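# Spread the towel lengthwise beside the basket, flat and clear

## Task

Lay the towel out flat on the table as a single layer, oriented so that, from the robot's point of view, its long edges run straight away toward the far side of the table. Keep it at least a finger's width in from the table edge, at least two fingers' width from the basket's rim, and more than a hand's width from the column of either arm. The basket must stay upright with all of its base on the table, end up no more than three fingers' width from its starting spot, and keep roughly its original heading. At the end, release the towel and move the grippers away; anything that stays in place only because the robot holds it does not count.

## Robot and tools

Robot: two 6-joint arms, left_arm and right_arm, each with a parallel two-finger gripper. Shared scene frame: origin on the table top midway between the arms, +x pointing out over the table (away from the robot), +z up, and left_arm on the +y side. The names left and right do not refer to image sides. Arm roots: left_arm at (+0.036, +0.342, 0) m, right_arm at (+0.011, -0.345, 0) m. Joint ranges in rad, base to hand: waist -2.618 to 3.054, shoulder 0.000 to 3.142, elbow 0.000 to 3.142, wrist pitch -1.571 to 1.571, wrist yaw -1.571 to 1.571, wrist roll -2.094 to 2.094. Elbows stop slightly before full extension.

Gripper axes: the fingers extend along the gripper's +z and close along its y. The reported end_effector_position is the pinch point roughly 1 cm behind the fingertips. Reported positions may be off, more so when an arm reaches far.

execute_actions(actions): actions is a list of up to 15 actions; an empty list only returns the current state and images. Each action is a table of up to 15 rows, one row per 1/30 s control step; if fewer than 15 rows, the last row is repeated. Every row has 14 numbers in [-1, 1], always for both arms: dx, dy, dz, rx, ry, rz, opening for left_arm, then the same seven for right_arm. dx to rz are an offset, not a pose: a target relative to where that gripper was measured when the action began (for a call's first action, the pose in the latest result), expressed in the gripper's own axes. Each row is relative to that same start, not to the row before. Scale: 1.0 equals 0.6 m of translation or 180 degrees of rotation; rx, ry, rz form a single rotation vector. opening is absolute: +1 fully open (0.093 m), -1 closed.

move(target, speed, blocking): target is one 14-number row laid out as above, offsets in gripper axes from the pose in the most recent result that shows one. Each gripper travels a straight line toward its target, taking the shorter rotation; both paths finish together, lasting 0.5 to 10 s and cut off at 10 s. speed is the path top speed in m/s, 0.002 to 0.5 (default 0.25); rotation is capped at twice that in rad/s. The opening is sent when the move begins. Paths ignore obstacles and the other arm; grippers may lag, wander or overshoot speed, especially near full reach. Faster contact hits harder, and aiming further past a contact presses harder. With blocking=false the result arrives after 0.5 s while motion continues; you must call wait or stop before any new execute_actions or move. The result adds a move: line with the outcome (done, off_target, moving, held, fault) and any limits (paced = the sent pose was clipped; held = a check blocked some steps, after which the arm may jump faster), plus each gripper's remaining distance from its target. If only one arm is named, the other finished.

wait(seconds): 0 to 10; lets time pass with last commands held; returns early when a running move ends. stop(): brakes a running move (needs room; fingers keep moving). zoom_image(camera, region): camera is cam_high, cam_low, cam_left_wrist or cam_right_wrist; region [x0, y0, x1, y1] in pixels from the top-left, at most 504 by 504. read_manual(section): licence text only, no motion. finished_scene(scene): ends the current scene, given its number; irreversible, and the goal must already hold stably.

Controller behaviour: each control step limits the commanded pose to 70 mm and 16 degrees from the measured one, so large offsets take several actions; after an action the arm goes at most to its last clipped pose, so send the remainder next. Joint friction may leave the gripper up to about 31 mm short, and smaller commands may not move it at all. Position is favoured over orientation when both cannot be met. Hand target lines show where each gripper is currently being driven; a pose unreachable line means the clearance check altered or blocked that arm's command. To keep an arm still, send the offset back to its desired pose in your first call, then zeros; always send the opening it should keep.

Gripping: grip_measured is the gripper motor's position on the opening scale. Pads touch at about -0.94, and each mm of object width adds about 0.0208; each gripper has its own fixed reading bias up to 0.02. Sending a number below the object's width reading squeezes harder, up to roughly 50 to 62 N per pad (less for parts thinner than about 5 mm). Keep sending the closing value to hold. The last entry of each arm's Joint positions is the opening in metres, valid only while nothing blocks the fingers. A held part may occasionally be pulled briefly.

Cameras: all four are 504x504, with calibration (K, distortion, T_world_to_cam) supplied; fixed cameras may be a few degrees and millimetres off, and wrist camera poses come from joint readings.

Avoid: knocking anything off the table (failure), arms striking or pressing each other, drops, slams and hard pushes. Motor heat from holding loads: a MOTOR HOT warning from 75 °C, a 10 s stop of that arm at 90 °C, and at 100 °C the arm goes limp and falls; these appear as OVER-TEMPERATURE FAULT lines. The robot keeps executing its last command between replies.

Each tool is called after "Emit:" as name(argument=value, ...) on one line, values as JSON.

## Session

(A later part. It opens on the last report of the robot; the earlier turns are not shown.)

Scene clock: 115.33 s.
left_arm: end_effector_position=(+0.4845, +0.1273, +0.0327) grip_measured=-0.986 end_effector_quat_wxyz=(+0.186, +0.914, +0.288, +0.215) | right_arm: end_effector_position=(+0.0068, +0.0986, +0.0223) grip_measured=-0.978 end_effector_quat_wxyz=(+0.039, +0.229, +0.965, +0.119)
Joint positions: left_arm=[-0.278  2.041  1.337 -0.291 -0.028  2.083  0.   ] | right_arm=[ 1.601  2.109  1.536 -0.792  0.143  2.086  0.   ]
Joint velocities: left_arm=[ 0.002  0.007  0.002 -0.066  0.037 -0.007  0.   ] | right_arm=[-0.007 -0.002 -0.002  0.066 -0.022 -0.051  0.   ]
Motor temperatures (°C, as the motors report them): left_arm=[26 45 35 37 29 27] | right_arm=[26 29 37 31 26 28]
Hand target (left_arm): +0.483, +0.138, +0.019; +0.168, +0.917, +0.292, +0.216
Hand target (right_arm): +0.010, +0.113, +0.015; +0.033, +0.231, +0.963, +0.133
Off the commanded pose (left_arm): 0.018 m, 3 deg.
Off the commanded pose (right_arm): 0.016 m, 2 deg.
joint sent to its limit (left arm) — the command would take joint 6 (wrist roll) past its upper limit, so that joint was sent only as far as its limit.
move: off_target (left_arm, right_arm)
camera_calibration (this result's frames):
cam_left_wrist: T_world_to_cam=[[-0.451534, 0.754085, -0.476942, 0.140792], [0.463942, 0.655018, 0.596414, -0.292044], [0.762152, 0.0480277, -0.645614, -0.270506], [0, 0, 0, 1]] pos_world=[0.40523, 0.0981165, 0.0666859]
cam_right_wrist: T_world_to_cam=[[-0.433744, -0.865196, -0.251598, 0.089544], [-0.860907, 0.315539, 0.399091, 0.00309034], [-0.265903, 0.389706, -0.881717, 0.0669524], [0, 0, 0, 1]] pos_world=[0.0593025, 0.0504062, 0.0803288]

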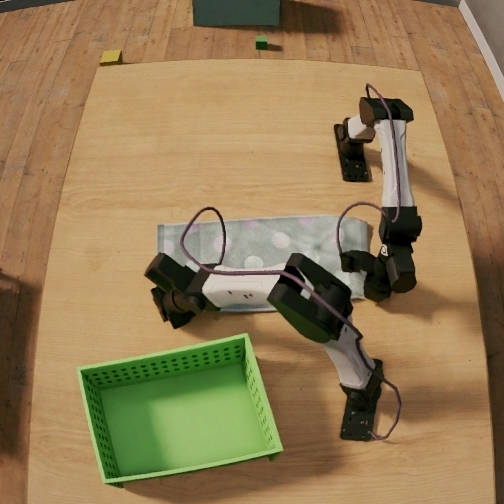

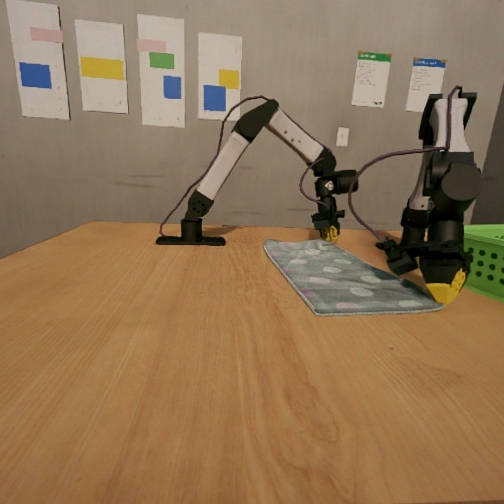

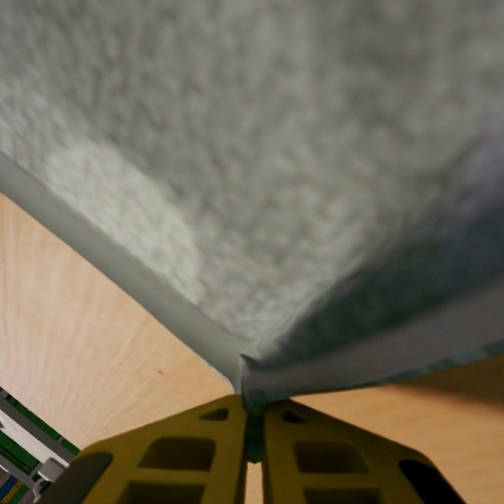

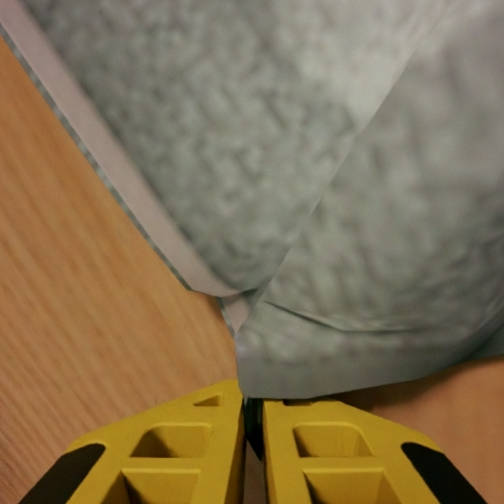

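Emit:
move(target=[0,0.015,0.01,0,0,0,-1,0.05,0.05,0.015,0,0,0,-1], speed=0.05)

Emit:
move(target=[0,0,0,0,0,0,0.2,0,0,0,0,0,0,0.2])

Emit:
move(target=[0,0.1,-0.35,0,0,-0.3,0.2,0,-0.3,-0.35,0,0,-0.3,0.2], speed=0.2)

Scene clock: 121.80 s.
left_arm: end_effector_position=(+0.4885, +0.1220, +0.0324) grip_measured=-0.986 end_effector_quat_wxyz=(+0.188, +0.915, +0.285, +0.216) | right_arm: end_effector_position=(+0.0026, +0.1378, +0.0254) grip_measured=-0.978 end_effector_quat_wxyz=(+0.042, +0.232, +0.964, +0.125)
Joint positions: left_arm=[-0.284  2.06   1.362 -0.293 -0.027  2.083  0.   ] | right_arm=[ 1.609  2.249  1.773 -0.88   0.155  2.098  0.   ]
Joint velocities: left_arm=[-0.017 -0.017  0.007 -0.022 -0.022 -0.066  0.   ] | right_arm=[-0.002 -0.007 -0.002 -0.007 -0.007 -0.066  0.   ]
Motor temperatures (°C, as the motors report them): left_arm=[26 44 35 36 29 27] | right_arm=[26 31 37 31 26 28]
Hand target (left_arm): +0.492, +0.119, +0.032; +0.186, +0.914, +0.288, +0.215
Hand target (right_arm): -0.006, +0.139, +0.020; +0.039, +0.229, +0.965, +0.119
Off the commanded pose (left_arm): 0.004 m, 0 deg.
Off the commanded pose (right_arm): 0.010 m, 1 deg.
move: done
camera_calibration (this result's frames):
cam_left_wrist: T_world_to_cam=[[-0.445117, 0.755988, -0.47995, 0.143163], [0.466246, 0.653251, 0.596554, -0.291142], [0.764516, 0.0417617, -0.64325, -0.273943], [0, 0, 0, 1]] pos_world=[0.408902, 0.0933997, 0.0661797]
cam_right_wrist: T_world_to_cam=[[-0.437335, -0.859316, -0.265168, 0.122001], [-0.862099, 0.316675, 0.395604, -0.0142171], [-0.255977, 0.401612, -0.879309, 0.0515522], [0, 0, 0, 1]] pos_world=[0.0542948, 0.0886354, 0.0833053]

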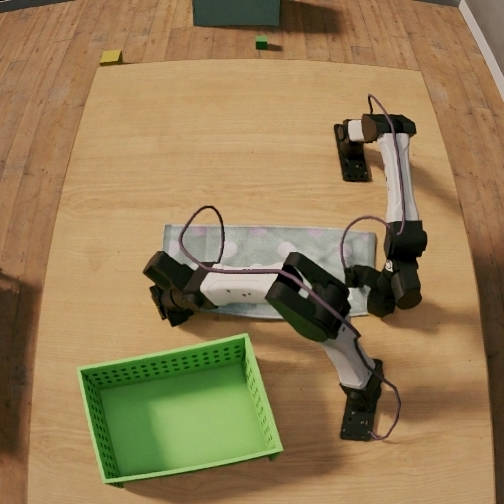

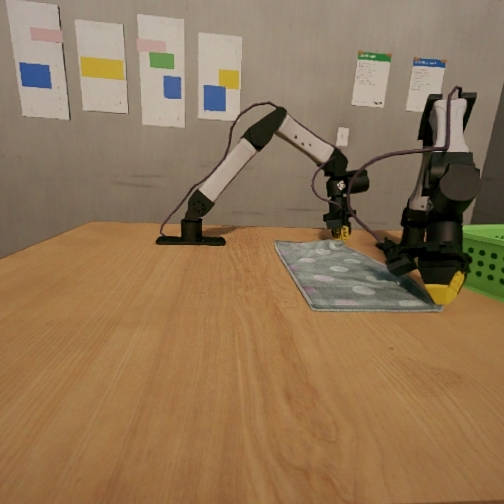

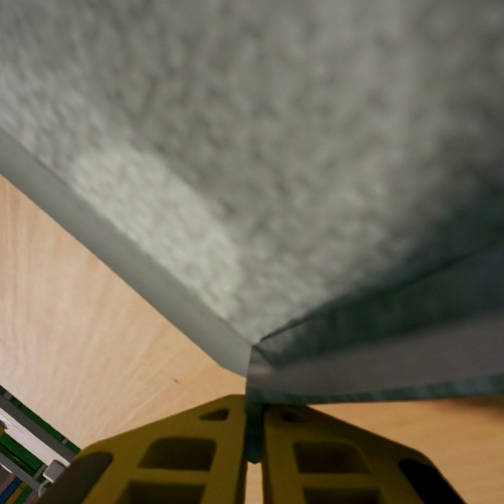

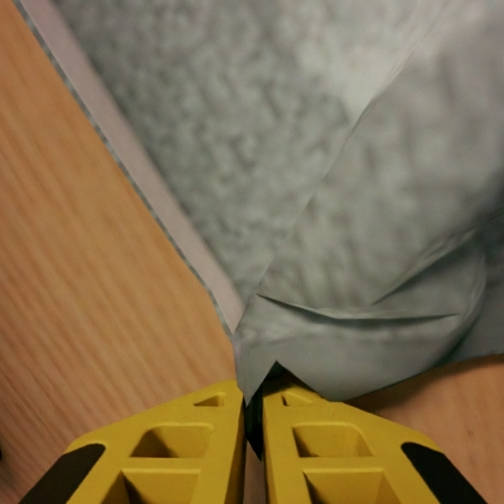

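Scene clock: 122.30 s.
left_arm: end_effector_position=(+0.4899, +0.1202, +0.0341) grip_measured=+0.198 end_effector_quat_wxyz=(+0.193, +0.914, +0.284, +0.218) | right_arm: end_effector_position=(+0.0027, +0.1377, +0.0254) grip_measured=+0.198 end_effector_quat_wxyz=(+0.042, +0.233, +0.964, +0.125)
Joint positions: left_arm=[-0.285  2.059  1.362 -0.283 -0.023  2.083  0.055] | right_arm=[ 1.609  2.249  1.773 -0.88   0.155  2.099  0.055]
Joint velocities: left_arm=[-0.007  0.012 -0.007 -0.007 -0.022  0.051 -0.   ] | right_arm=[-0.007  0.007 -0.022  0.066  0.007 -0.066  0.   ]
Motor temperatures (°C, as the motors report them): left_arm=[26 44 35 36 29 27] | right_arm=[26 31 37 31 26 28]
Hand target (left_arm): +0.489, +0.122, +0.033; +0.188, +0.915, +0.285, +0.216
Hand target (right_arm): +0.003, +0.138, +0.025; +0.042, +0.233, +0.964, +0.125
Off the commanded pose (left_arm): 0.003 m, 1 deg.
Off the commanded pose (right_arm): 0.000 m, 0 deg.
move: done
camera_calibration (this result's frames):
cam_left_wrist: T_world_to_cam=[[-0.439007, 0.753567, -0.489295, 0.143606], [0.463276, 0.656455, 0.595351, -0.290482], [0.769837, 0.0346849, -0.637298, -0.275812], [0, 0, 0, 1]] pos_world=[0.409948, 0.0920381, 0.0674303]
cam_right_wrist: T_world_to_cam=[[-0.437638, -0.859199, -0.265047, 0.121936], [-0.86208, 0.317182, 0.395238, -0.014186], [-0.25552, 0.401462, -0.87951, 0.0516209], [0, 0, 0, 1]] pos_world=[0.0543243, 0.0885427, 0.0833265]

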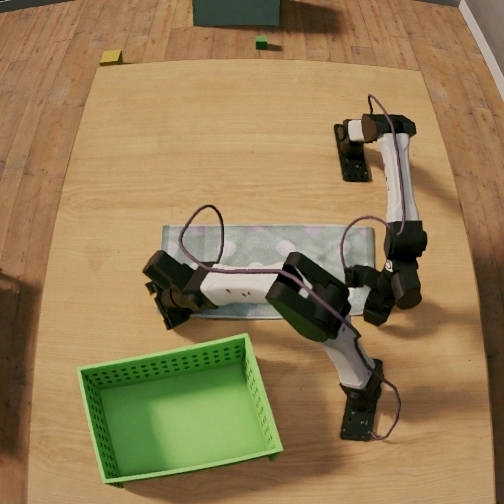

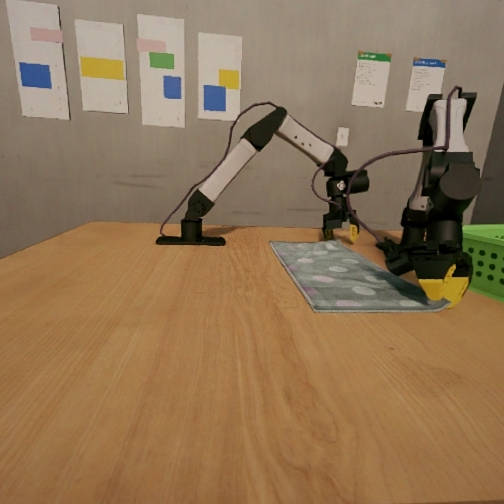

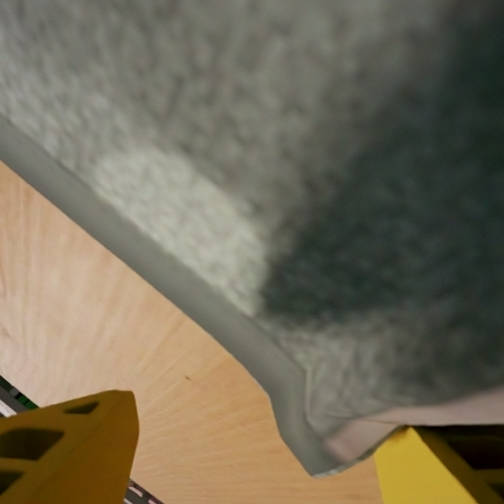

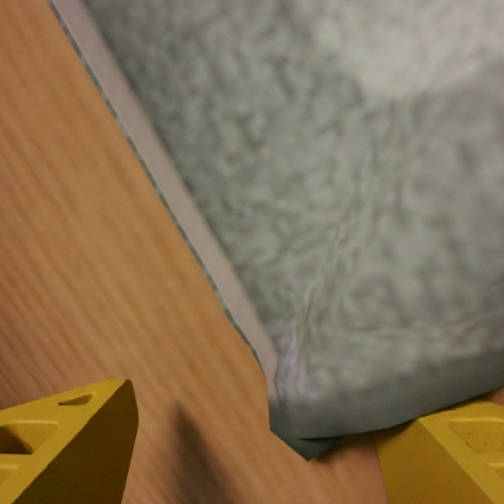

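Scene clock: 125.30 s.
left_arm: end_effector_position=(+0.4113, +0.1191, +0.2236) grip_measured=+0.198 end_effector_quat_wxyz=(+0.259, +0.691, +0.668, +0.100) | right_arm: end_effector_position=(-0.1050, -0.0642, +0.1680) grip_measured=+0.198 end_effector_quat_wxyz=(+0.091, -0.223, +0.968, +0.075)
Joint positions: left_arm=[-0.386  1.73   1.709 -0.991 -0.07   1.061  0.055] | right_arm=[ 2.049  1.603  1.474 -1.348  0.216  1.618  0.055]
Joint velocities: left_arm=[-0.012  0.002 -0.007  0.066 -0.037  0.037 -0.   ] | right_arm=[-0.002  0.007 -0.002  0.051 -0.007  0.037 -0.001]
Motor temperatures (°C, as the motors report them): left_arm=[26 45 35 36 29 27] | right_arm=[26 32 37 31 26 28]
Hand target (left_arm): +0.410, +0.118, +0.237; +0.271, +0.685, +0.668, +0.105
Hand target (right_arm): -0.106, -0.066, +0.181; +0.092, -0.230, +0.965, +0.089
Off the commanded pose (left_arm): 0.014 m, 2 deg.
Off the commanded pose (right_arm): 0.013 m, 2 deg.
move: off_target (left_arm, right_arm)
camera_calibration (this result's frames):
cam_left_wrist: T_world_to_cam=[[-0.866129, -0.0419741, -0.498055, 0.475034], [-0.132822, 0.979968, 0.148392, -0.0595423], [0.48185, 0.194679, -0.854354, 0.0534649], [0, 0, 0, 1]] pos_world=[0.37777, 0.0678802, 0.291106]
cam_right_wrist: T_world_to_cam=[[0.445231, -0.88875, -0.109052, 0.00371116], [-0.858265, -0.458299, 0.23096, -0.12115], [-0.255245, -0.00923491, -0.966832, 0.218964], [0, 0, 0, 1]] pos_world=[-0.0497419, -0.0502026, 0.240088]

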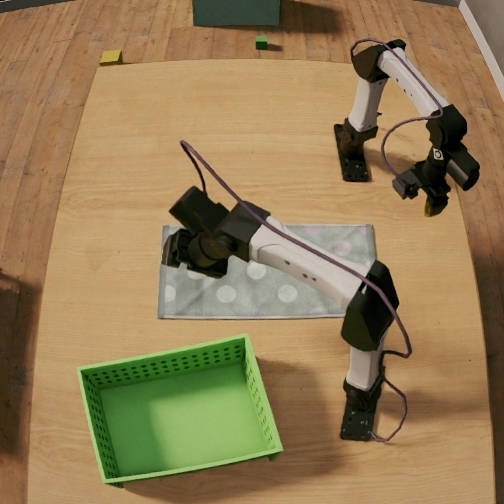

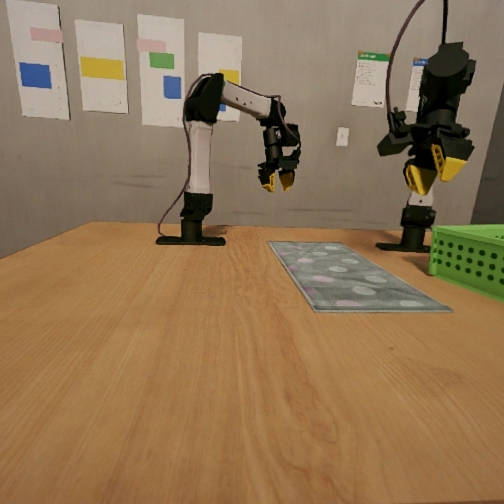

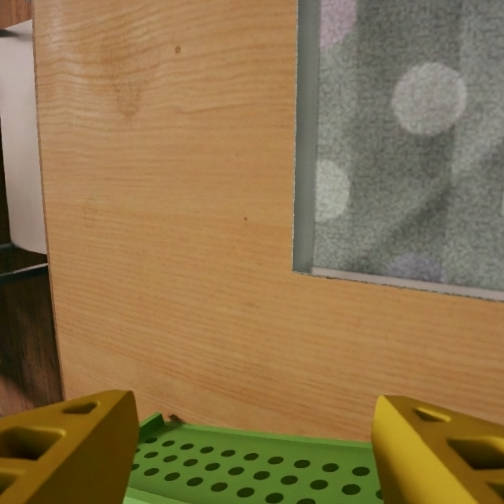

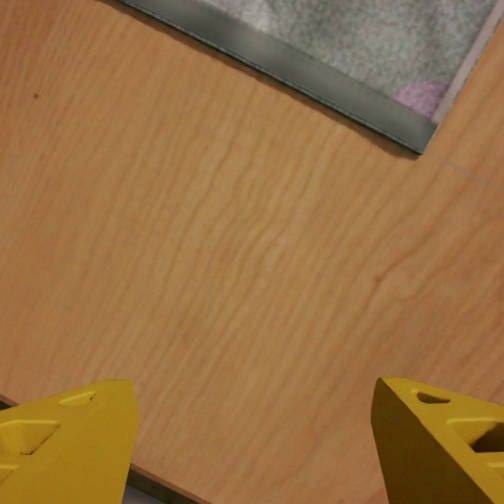

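Flat and aligned.

Emit:
finished_scene(scene=1)

The scene is finished: the task was done.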